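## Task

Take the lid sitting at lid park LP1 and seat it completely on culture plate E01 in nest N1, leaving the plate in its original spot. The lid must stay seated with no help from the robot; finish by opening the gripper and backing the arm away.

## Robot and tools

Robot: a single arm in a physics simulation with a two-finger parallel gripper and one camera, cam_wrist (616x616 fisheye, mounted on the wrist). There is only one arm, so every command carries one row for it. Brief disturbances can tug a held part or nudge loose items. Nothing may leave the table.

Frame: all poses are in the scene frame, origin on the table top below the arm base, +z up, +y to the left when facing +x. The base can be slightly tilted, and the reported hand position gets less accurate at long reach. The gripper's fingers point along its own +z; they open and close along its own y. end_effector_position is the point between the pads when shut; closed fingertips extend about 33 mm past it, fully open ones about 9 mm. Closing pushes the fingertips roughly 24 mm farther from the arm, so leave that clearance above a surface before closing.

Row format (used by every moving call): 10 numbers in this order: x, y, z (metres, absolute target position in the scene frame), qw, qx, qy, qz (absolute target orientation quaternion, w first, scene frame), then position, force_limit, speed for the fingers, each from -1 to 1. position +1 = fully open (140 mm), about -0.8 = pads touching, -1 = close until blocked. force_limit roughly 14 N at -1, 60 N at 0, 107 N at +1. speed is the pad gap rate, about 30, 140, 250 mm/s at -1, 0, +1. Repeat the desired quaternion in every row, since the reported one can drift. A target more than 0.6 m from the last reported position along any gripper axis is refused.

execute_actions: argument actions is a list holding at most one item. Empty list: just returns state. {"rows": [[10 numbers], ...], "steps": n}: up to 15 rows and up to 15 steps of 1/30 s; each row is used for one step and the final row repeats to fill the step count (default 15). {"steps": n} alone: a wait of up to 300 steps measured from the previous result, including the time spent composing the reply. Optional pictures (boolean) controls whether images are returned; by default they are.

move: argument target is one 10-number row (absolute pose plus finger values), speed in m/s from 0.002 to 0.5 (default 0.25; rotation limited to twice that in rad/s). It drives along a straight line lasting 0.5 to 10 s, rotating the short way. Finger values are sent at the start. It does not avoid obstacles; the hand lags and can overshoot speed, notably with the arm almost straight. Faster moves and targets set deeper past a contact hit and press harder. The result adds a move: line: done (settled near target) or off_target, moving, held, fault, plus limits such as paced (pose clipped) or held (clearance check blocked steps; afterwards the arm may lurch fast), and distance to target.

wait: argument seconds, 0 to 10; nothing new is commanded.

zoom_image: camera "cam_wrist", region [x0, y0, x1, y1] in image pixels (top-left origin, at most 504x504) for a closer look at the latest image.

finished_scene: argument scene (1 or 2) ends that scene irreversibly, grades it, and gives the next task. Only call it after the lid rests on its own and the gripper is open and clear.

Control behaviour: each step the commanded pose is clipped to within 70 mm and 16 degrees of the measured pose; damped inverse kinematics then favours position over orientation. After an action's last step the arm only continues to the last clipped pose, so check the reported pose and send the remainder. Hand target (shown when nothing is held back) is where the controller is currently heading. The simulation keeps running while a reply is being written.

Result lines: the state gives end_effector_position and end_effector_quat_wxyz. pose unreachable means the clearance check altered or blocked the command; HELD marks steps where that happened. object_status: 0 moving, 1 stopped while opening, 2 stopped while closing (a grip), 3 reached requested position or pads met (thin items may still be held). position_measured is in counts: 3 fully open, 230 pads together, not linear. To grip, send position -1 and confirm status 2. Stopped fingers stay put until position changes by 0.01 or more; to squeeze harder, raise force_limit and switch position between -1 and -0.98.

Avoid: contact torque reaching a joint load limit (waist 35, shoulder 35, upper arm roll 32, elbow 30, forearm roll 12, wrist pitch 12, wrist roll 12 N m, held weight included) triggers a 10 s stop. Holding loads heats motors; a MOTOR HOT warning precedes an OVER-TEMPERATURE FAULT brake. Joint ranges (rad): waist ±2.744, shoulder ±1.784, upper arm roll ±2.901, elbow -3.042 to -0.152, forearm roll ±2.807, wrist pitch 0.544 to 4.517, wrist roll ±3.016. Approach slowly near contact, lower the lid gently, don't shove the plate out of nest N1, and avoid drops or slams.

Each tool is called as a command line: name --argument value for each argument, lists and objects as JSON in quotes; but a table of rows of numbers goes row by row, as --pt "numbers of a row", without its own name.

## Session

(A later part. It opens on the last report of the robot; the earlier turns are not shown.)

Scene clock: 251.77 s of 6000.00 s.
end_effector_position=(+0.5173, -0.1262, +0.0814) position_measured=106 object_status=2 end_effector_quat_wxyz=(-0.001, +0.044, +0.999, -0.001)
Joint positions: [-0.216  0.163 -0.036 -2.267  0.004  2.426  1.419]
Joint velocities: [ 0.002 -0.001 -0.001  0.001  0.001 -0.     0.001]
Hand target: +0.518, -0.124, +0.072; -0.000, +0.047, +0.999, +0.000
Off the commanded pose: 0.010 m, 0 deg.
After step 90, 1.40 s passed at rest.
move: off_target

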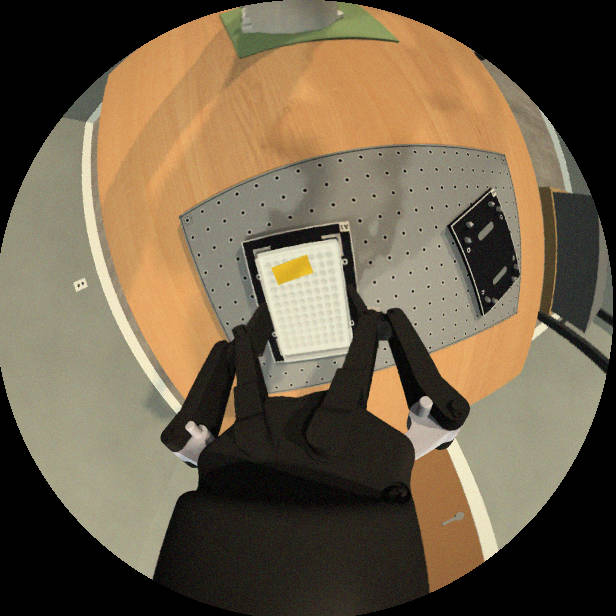

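execute_actions --actions '[{"rows": [[0.518, -0.1245, 0.0835, 0, 0.0464, 0.9989, 0, -1, 0.3, -0.5]], "steps": 10}]' --pictures true

zoom_image --camera "cam_wrist" --region '[245, 225, 315, 275]'

zoom_image --camera "cam_wrist" --region '[300, 220, 370, 270]'

Scene clock: 254.83 s of 6000.00 s.
end_effector_position=(+0.5178, -0.1263, +0.0832) position_measured=106 object_status=2 end_effector_quat_wxyz=(+0.000, +0.044, +0.999, -0.001)
Joint positions: [-0.216  0.16  -0.036 -2.267  0.004  2.425  1.419]
Joint velocities: [ 0.001 -0.001 -0.001  0.001 -0.001 -0.001 -0.   ]
Hand target: +0.518, -0.124, +0.084; -0.000, +0.046, +0.999, +0.000
Off the commanded pose: 0.002 m, 0 deg.
Steps of this call (steps 1 to 82: nothing new was sent; steps 83 to 92: all 10 steps of this action). Readings (end_effector_position | what the end effector reports):
83: (+0.5172, -0.1262, +0.0821) | position_measured=106 object_status=2
84: (+0.5176, -0.1263, +0.0829) | position_measured=106 object_status=2
86: (+0.5178, -0.1263, +0.0832) | position_measured=106 object_status=2
90: (+0.5178, -0.1263, +0.0832) | position_measured=106 object_status=2
92: the state above

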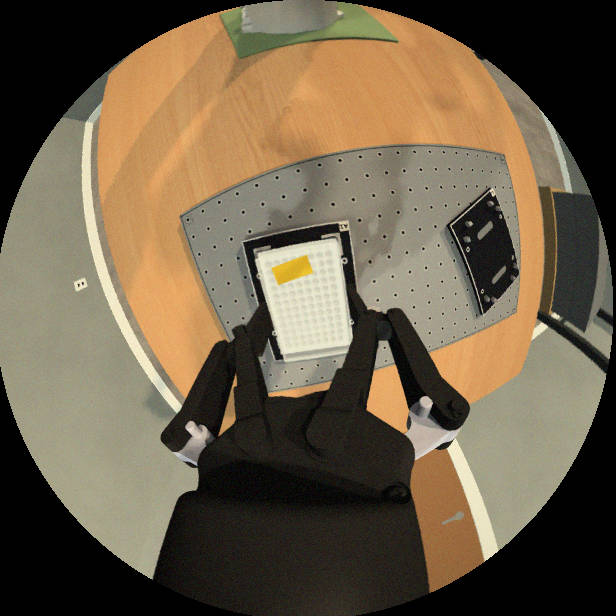

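Region (245, 225, 315, 275) of cam_wrist's 616x616 image, scaled by 7.200, with more detail than that image has; it fills the top 360 rows of this view, and the rest is white.

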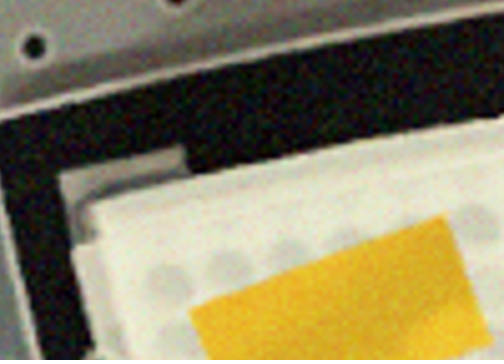

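Region (300, 220, 370, 270) of cam_wrist's 616x616 image, scaled by 7.200, with more detail than that image has; it fills the top 360 rows of this view, and the rest is white.

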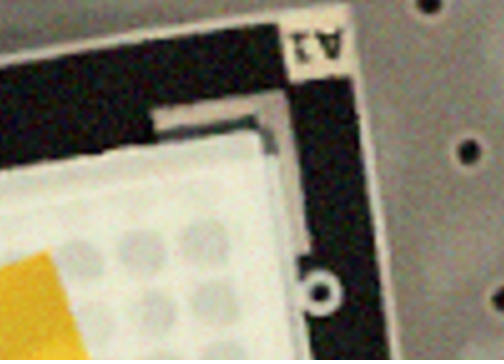

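zoom_image --camera "cam_wrist" --region '[265, 320, 365, 375]'

Region (265, 320, 365, 375) of cam_wrist's 616x616 image, scaled by 5.040, with more detail than that image has; it fills the top 277 rows of this view, and the rest is white.

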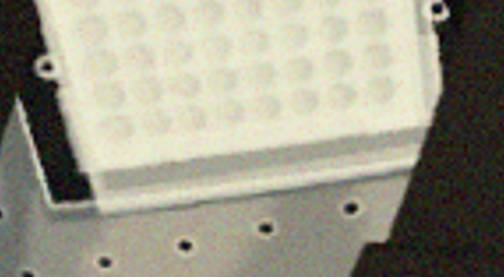

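move --target '[0.513, -0.124, 0.0845, 0, 0.0464, 0.9989, 0, -1, 0.3, -0.5]' --speed 0.03

Scene clock: 268.53 s of 6000.00 s.
end_effector_position=(+0.5133, -0.1251, +0.0843) position_measured=106 object_status=2 end_effector_quat_wxyz=(-0.000, +0.044, +0.999, -0.001)
Joint positions: [-0.216  0.147 -0.036 -2.281  0.004  2.425  1.419]
Joint velocities: [-0.001 -0.003 -0.002 -0.003 -0.     0.     0.001]
Hand target: +0.513, -0.124, +0.085; -0.000, +0.046, +0.999, -0.000
Off the commanded pose: 0.001 m, 0 deg.
After step 90, 10.00 s passed at rest.
move: done

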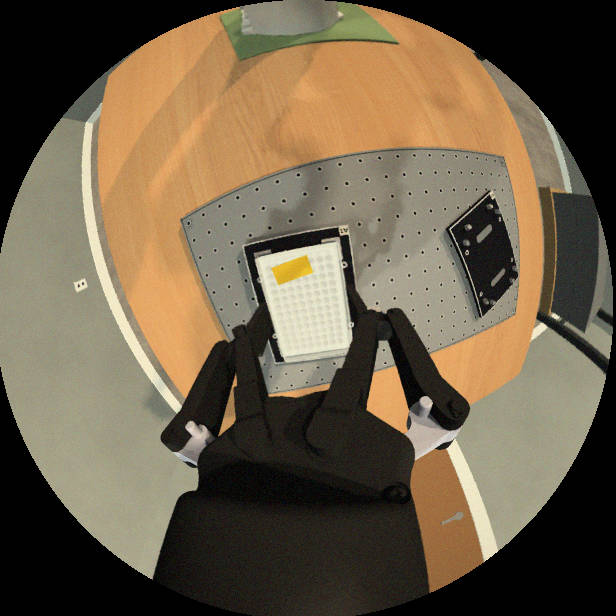

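zoom_image --camera "cam_wrist" --region '[245, 225, 315, 275]'

zoom_image --camera "cam_wrist" --region '[300, 220, 370, 270]'

Region (245, 225, 315, 275) of cam_wrist's 616x616 image, scaled by 7.200, with more detail than that image has; it fills the top 360 rows of this view, and the rest is white.

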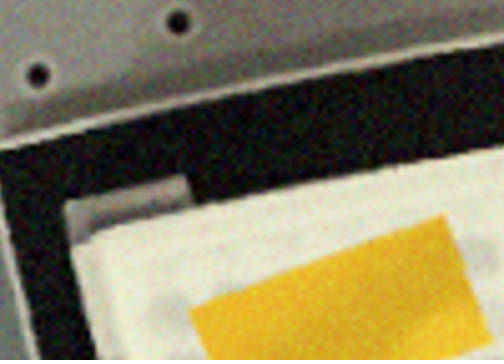

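Region (300, 220, 370, 270) of cam_wrist's 616x616 image, scaled by 7.200, with more detail than that image has; it fills the top 360 rows of this view, and the rest is white.

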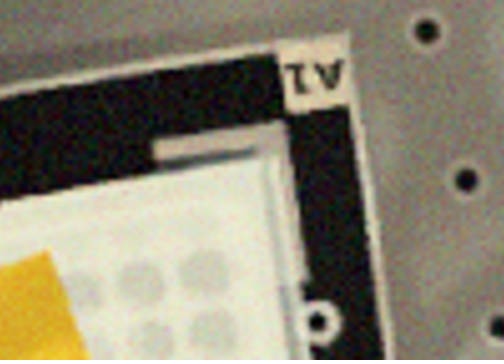

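move --target '[0.5105, -0.1238, 0.0835, 0, 0.0464, 0.9989, 0, -1, 0.3, -0.5]' --speed 0.02

move --target '[0.5105, -0.1238, 0.074, 0, 0.0464, 0.9989, 0, -1, 0.3, -0.5]' --speed 0.015

Scene clock: 273.70 s of 6000.00 s.
end_effector_position=(+0.5096, -0.1242, +0.0829) position_measured=106 object_status=2 end_effector_quat_wxyz=(-0.002, +0.044, +0.999, -0.000)
Joint positions: [-0.216  0.142 -0.036 -2.291  0.004  2.426  1.419]
Joint velocities: [-0.001 -0.001 -0.001 -0.002 -0.     0.002 -0.   ]
Hand target: +0.510, -0.124, +0.084; -0.000, +0.046, +0.999, -0.000
Off the commanded pose: 0.001 m, 0 deg.
After step 90, 1.47 s passed at rest.
move: done

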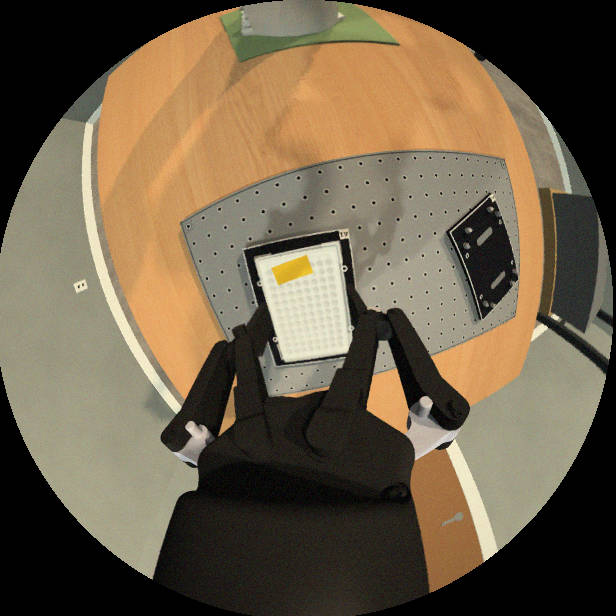

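Scene clock: 274.53 s of 6000.00 s.
end_effector_position=(+0.5099, -0.1243, +0.0816) position_measured=106 object_status=2 end_effector_quat_wxyz=(-0.001, +0.044, +0.999, -0.001)
Joint positions: [-0.216  0.144 -0.036 -2.293  0.004  2.432  1.419]
Joint velocities: [ 0.001 -0.001  0.002 -0.    -0.001 -0.     0.001]
Hand target: +0.510, -0.124, +0.074; -0.000, +0.046, +0.999, +0.000
Off the commanded pose: 0.008 m, 0 deg.
move: off_target

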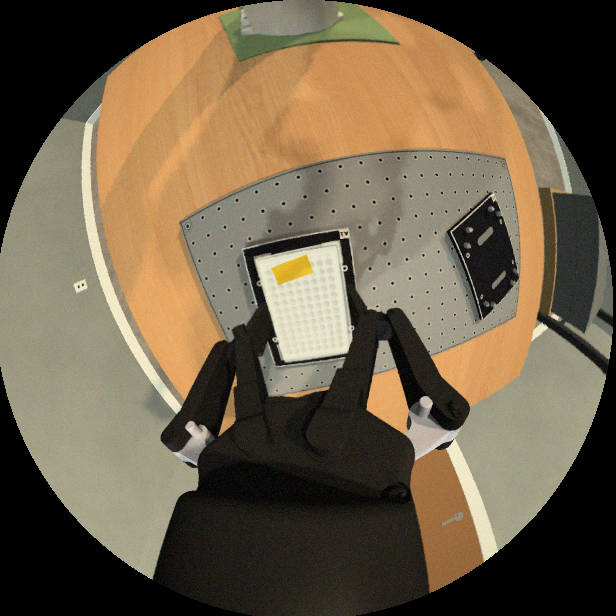

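execute_actions --actions '[{"rows": [[0.5105, -0.1238, 0.0835, 0, 0.0464, 0.9989, 0, -1, 0.3, -0.5]], "steps": 8}]' --pictures false

execute_actions --actions '[]'

zoom_image --camera "cam_wrist" --region '[245, 225, 315, 275]'

zoom_image --camera "cam_wrist" --region '[300, 220, 370, 270]'

Scene clock: 278.63 s of 6000.00 s.
end_effector_position=(+0.5104, -0.1244, +0.0831) position_measured=106 object_status=2 end_effector_quat_wxyz=(-0.000, +0.044, +0.999, -0.001)
Joint positions: [-0.216  0.141 -0.036 -2.293  0.004  2.431  1.419]
Joint velocities: [ 0.     0.001  0.002 -0.    -0.001  0.001  0.   ]
Hand target: +0.510, -0.124, +0.084; -0.000, +0.046, +0.999, -0.000
Off the commanded pose: 0.001 m, 0 deg.
Steps of this call (steps 1 to 90: nothing new was sent; then 0.83 s passed at rest; steps 91 to 98: all 8 steps of this action). Readings (end_effector_position | what the end effector reports):
91: (+0.5099, -0.1243, +0.0822) | position_measured=106 object_status=2
92: (+0.5103, -0.1244, +0.0829) | position_measured=106 object_status=2
94: (+0.5104, -0.1244, +0.0831) | position_measured=106 object_status=2
98: the state above

Scene clock: 278.63 s of 6000.00 s.
end_effector_position=(+0.5104, -0.1244, +0.0831) position_measured=106 object_status=2 end_effector_quat_wxyz=(-0.000, +0.044, +0.999, -0.001)
Joint positions: [-0.216  0.141 -0.036 -2.293  0.004  2.431  1.419]
Joint velocities: [ 0.     0.001  0.002 -0.    -0.001  0.001  0.   ]
Hand target: +0.510, -0.124, +0.084; -0.000, +0.046, +0.999, -0.000
Off the commanded pose: 0.001 m, 0 deg.

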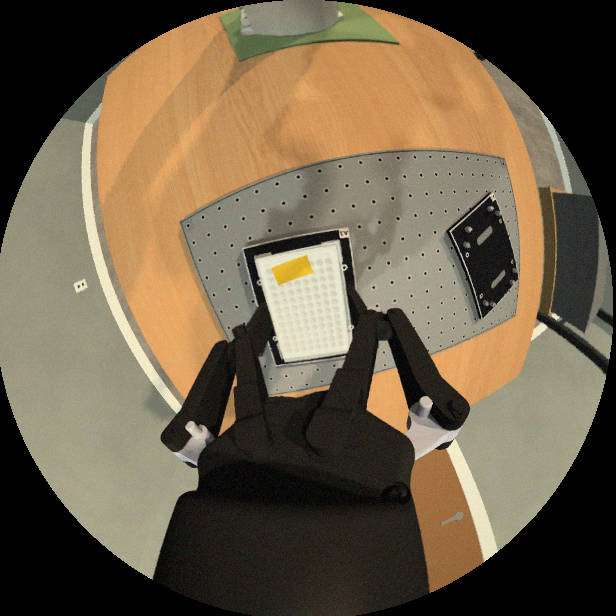

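Region (245, 225, 315, 275) of cam_wrist's 616x616 image, scaled by 7.200, with more detail than that image has; it fills the top 360 rows of this view, and the rest is white.

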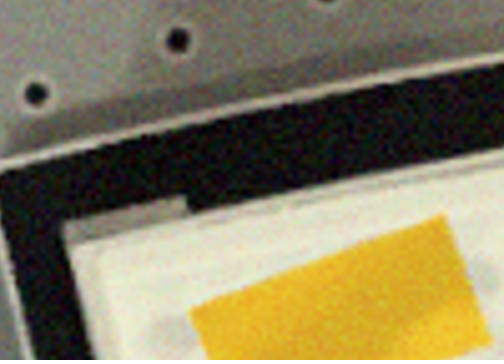

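Region (300, 220, 370, 270) of cam_wrist's 616x616 image, scaled by 7.200, with more detail than that image has; it fills the top 360 rows of this view, and the rest is white.

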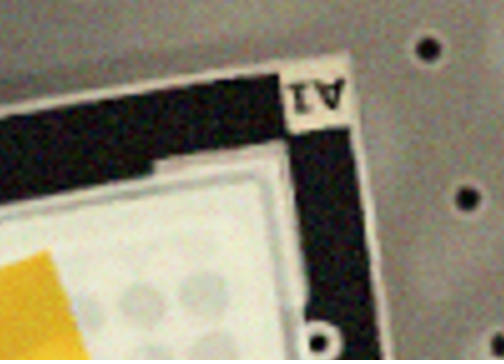

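zoom_image --camera "cam_wrist" --region '[265, 325, 365, 375]'

Region (265, 325, 365, 375) of cam_wrist's 616x616 image, scaled by 5.040, with more detail than that image has.

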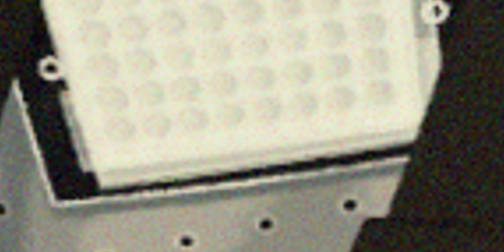

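move --target '[0.5138, -0.1240, 0.0835, 0, 0.0464, 0.9989, 0, -1, 0.3, -0.5]' --speed 0.02

move --target '[0.5138, -0.1240, 0.074, 0, 0.0464, 0.9989, 0, -1, 0.3, -0.5]' --speed 0.015

Scene clock: 320.47 s of 6000.00 s.
end_effector_position=(+0.5139, -0.1253, +0.0838) position_measured=106 object_status=2 end_effector_quat_wxyz=(+0.001, +0.044, +0.999, -0.001)
Joint positions: [-0.216  0.147 -0.036 -2.283  0.004  2.431  1.419]
Joint velocities: [-0.     0.001 -0.     0.    -0.001 -0.001  0.001]
Hand target: +0.514, -0.124, +0.083; +0.000, +0.046, +0.999, +0.000
Off the commanded pose: 0.001 m, 0 deg.
After step 90, 38.13 s passed at rest.
move: done

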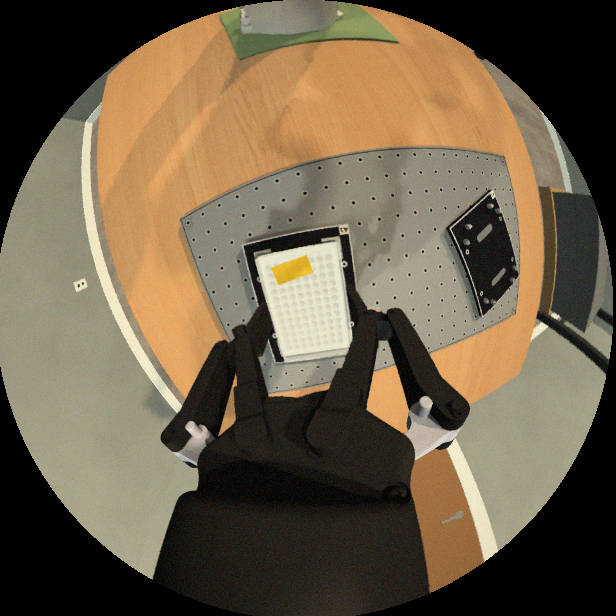

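Scene clock: 321.57 s of 6000.00 s.
end_effector_position=(+0.5143, -0.1271, +0.0764) position_measured=106 object_status=2 end_effector_quat_wxyz=(+0.001, +0.046, +0.999, -0.002)
Joint positions: [-0.218  0.164 -0.037 -2.283  0.004  2.447  1.421]
Joint velocities: [ 0.    -0.    -0.001  0.    -0.    -0.001 -0.   ]
Hand target: +0.514, -0.124, +0.074; -0.000, +0.046, +0.999, +0.000
Off the commanded pose: 0.004 m, 0 deg.
move: off_target

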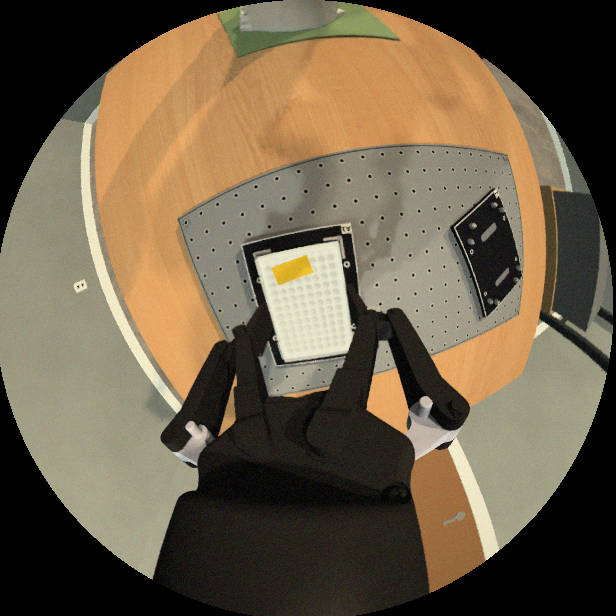

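move --target '[0.5142, -0.1268, 0.070, 0, 0.0464, 0.9989, 0, -1, 0.3, -0.5]' --speed 0.015

Scene clock: 324.27 s of 6000.00 s.
end_effector_position=(+0.5144, -0.1273, +0.0761) position_measured=106 object_status=2 end_effector_quat_wxyz=(+0.001, +0.047, +0.999, -0.002)
Joint positions: [-0.218  0.165 -0.037 -2.283  0.004  2.447  1.421]
Joint velocities: [-0.001  0.    -0.002  0.    -0.    -0.    -0.   ]
Hand target: +0.514, -0.127, +0.070; -0.000, +0.046, +0.999, -0.000
Off the commanded pose: 0.006 m, 0 deg.
move: off_target

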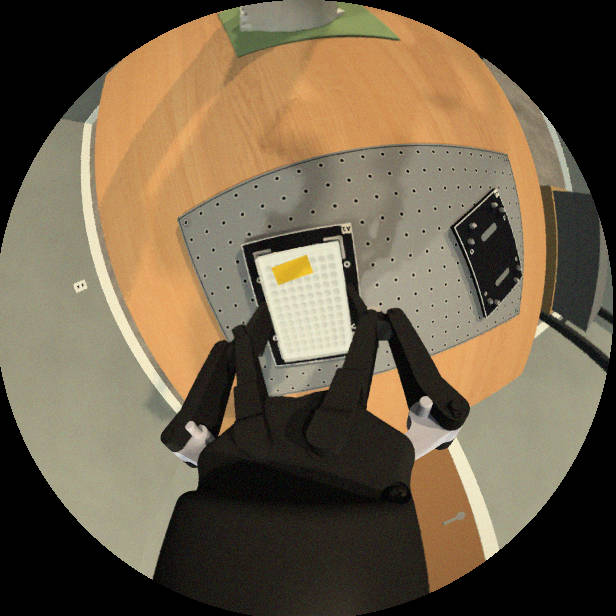

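execute_actions --actions '[{"rows": [[0.5144, -0.1273, 0.0765, 0, 0.0464, 0.9989, 0, -1, 0.3, -0.5],[0.5144, -0.1273, 0.0765, 0, 0.0464, 0.9989, 0, -1, 0.3, -0.5],[0.5144, -0.1273, 0.0765, 0, 0.0464, 0.9989, 0, -1, 0.3, -0.5],[0.5144, -0.1273, 0.0765, 0, 0.0464, 0.9989, 0, -1, 0.3, -0.5],[0.5144, -0.1273, 0.0765, 0, 0.0464, 0.9989, 0, -1, 0.3, -0.5],[0.5144, -0.1273, 0.0765, 0, 0.0464, 0.9989, 0, 0.5, 0.3, -0.3]], "steps": 15}]' --pictures false

Scene clock: 328.50 s of 6000.00 s.
end_effector_position=(+0.5147, -0.1275, +0.0766) position_measured=66 object_status=0 end_effector_quat_wxyz=(+0.001, +0.047, +0.999, -0.001)
Joint positions: [-0.219  0.165 -0.037 -2.282  0.004  2.446  1.421]
Joint velocities: [ 0.002  0.     0.     0.001 -0.    -0.001  0.001]
Hand target: +0.514, -0.127, +0.076; -0.000, +0.046, +0.999, -0.000
Off the commanded pose: 0.000 m, 0 deg.
Steps of this call (steps 1 to 90: nothing new was sent; then 0.73 s passed at rest; steps 91 to 105: all 15 steps of this action). Readings (end_effector_position | what the end effector reports):
91: (+0.5145, -0.1274, +0.0764) | position_measured=106 object_status=2
92: (+0.5147, -0.1275, +0.0765) | position_measured=106 object_status=2
94: (+0.5146, -0.1275, +0.0765) | position_measured=106 object_status=2
98: (+0.5146, -0.1275, +0.0766) | position_measured=96 object_status=0
105: the state above

move --target '[0.5144, -0.1273, 0.25, 0, 0.0464, 0.9989, 0, 0.5, 0.3, -0.3]' --speed 0.15

Scene clock: 331.63 s of 6000.00 s.
end_effector_position=(+0.5155, -0.1273, +0.2512) position_measured=66 object_status=3 end_effector_quat_wxyz=(+0.003, +0.045, +0.999, +0.000)
Joint positions: [-0.219 -0.068 -0.037 -2.082 -0.002  2.016  1.421]
Joint velocities: [ 0.001  0.     0.001 -0.    -0.    -0.012 -0.001]
Hand target: +0.514, -0.127, +0.251; -0.000, +0.046, +0.999, -0.001
Off the commanded pose: 0.002 m, 0 deg.
move: done

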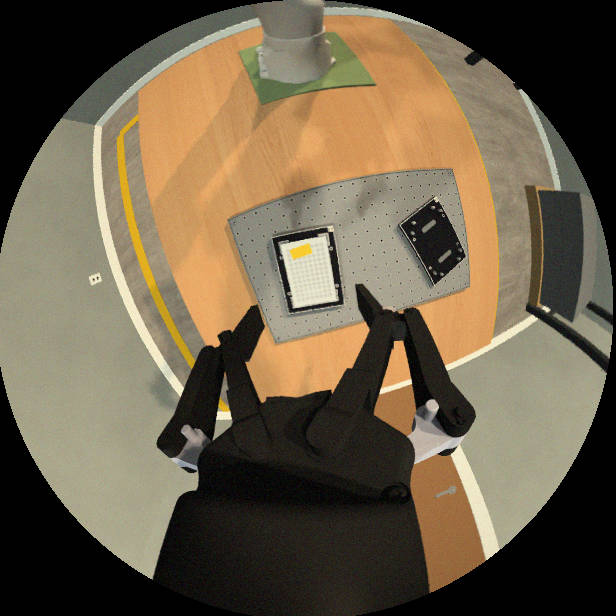

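zoom_image --camera "cam_wrist" --region '[250, 210, 370, 330]'

Region (250, 210, 370, 330) of cam_wrist's 616x616 image, scaled by 4.200, with more detail than that image has.

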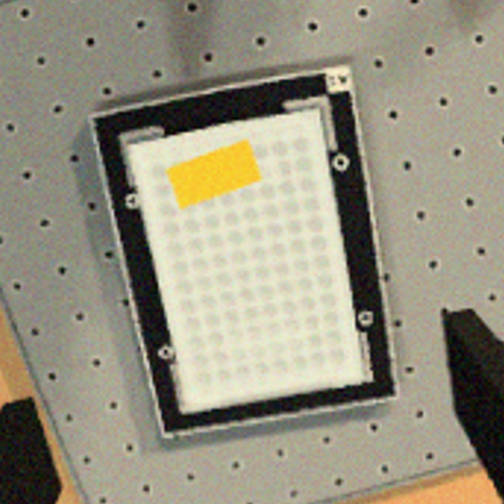

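finished_scene --scene 1

The scene is finished: the task was done.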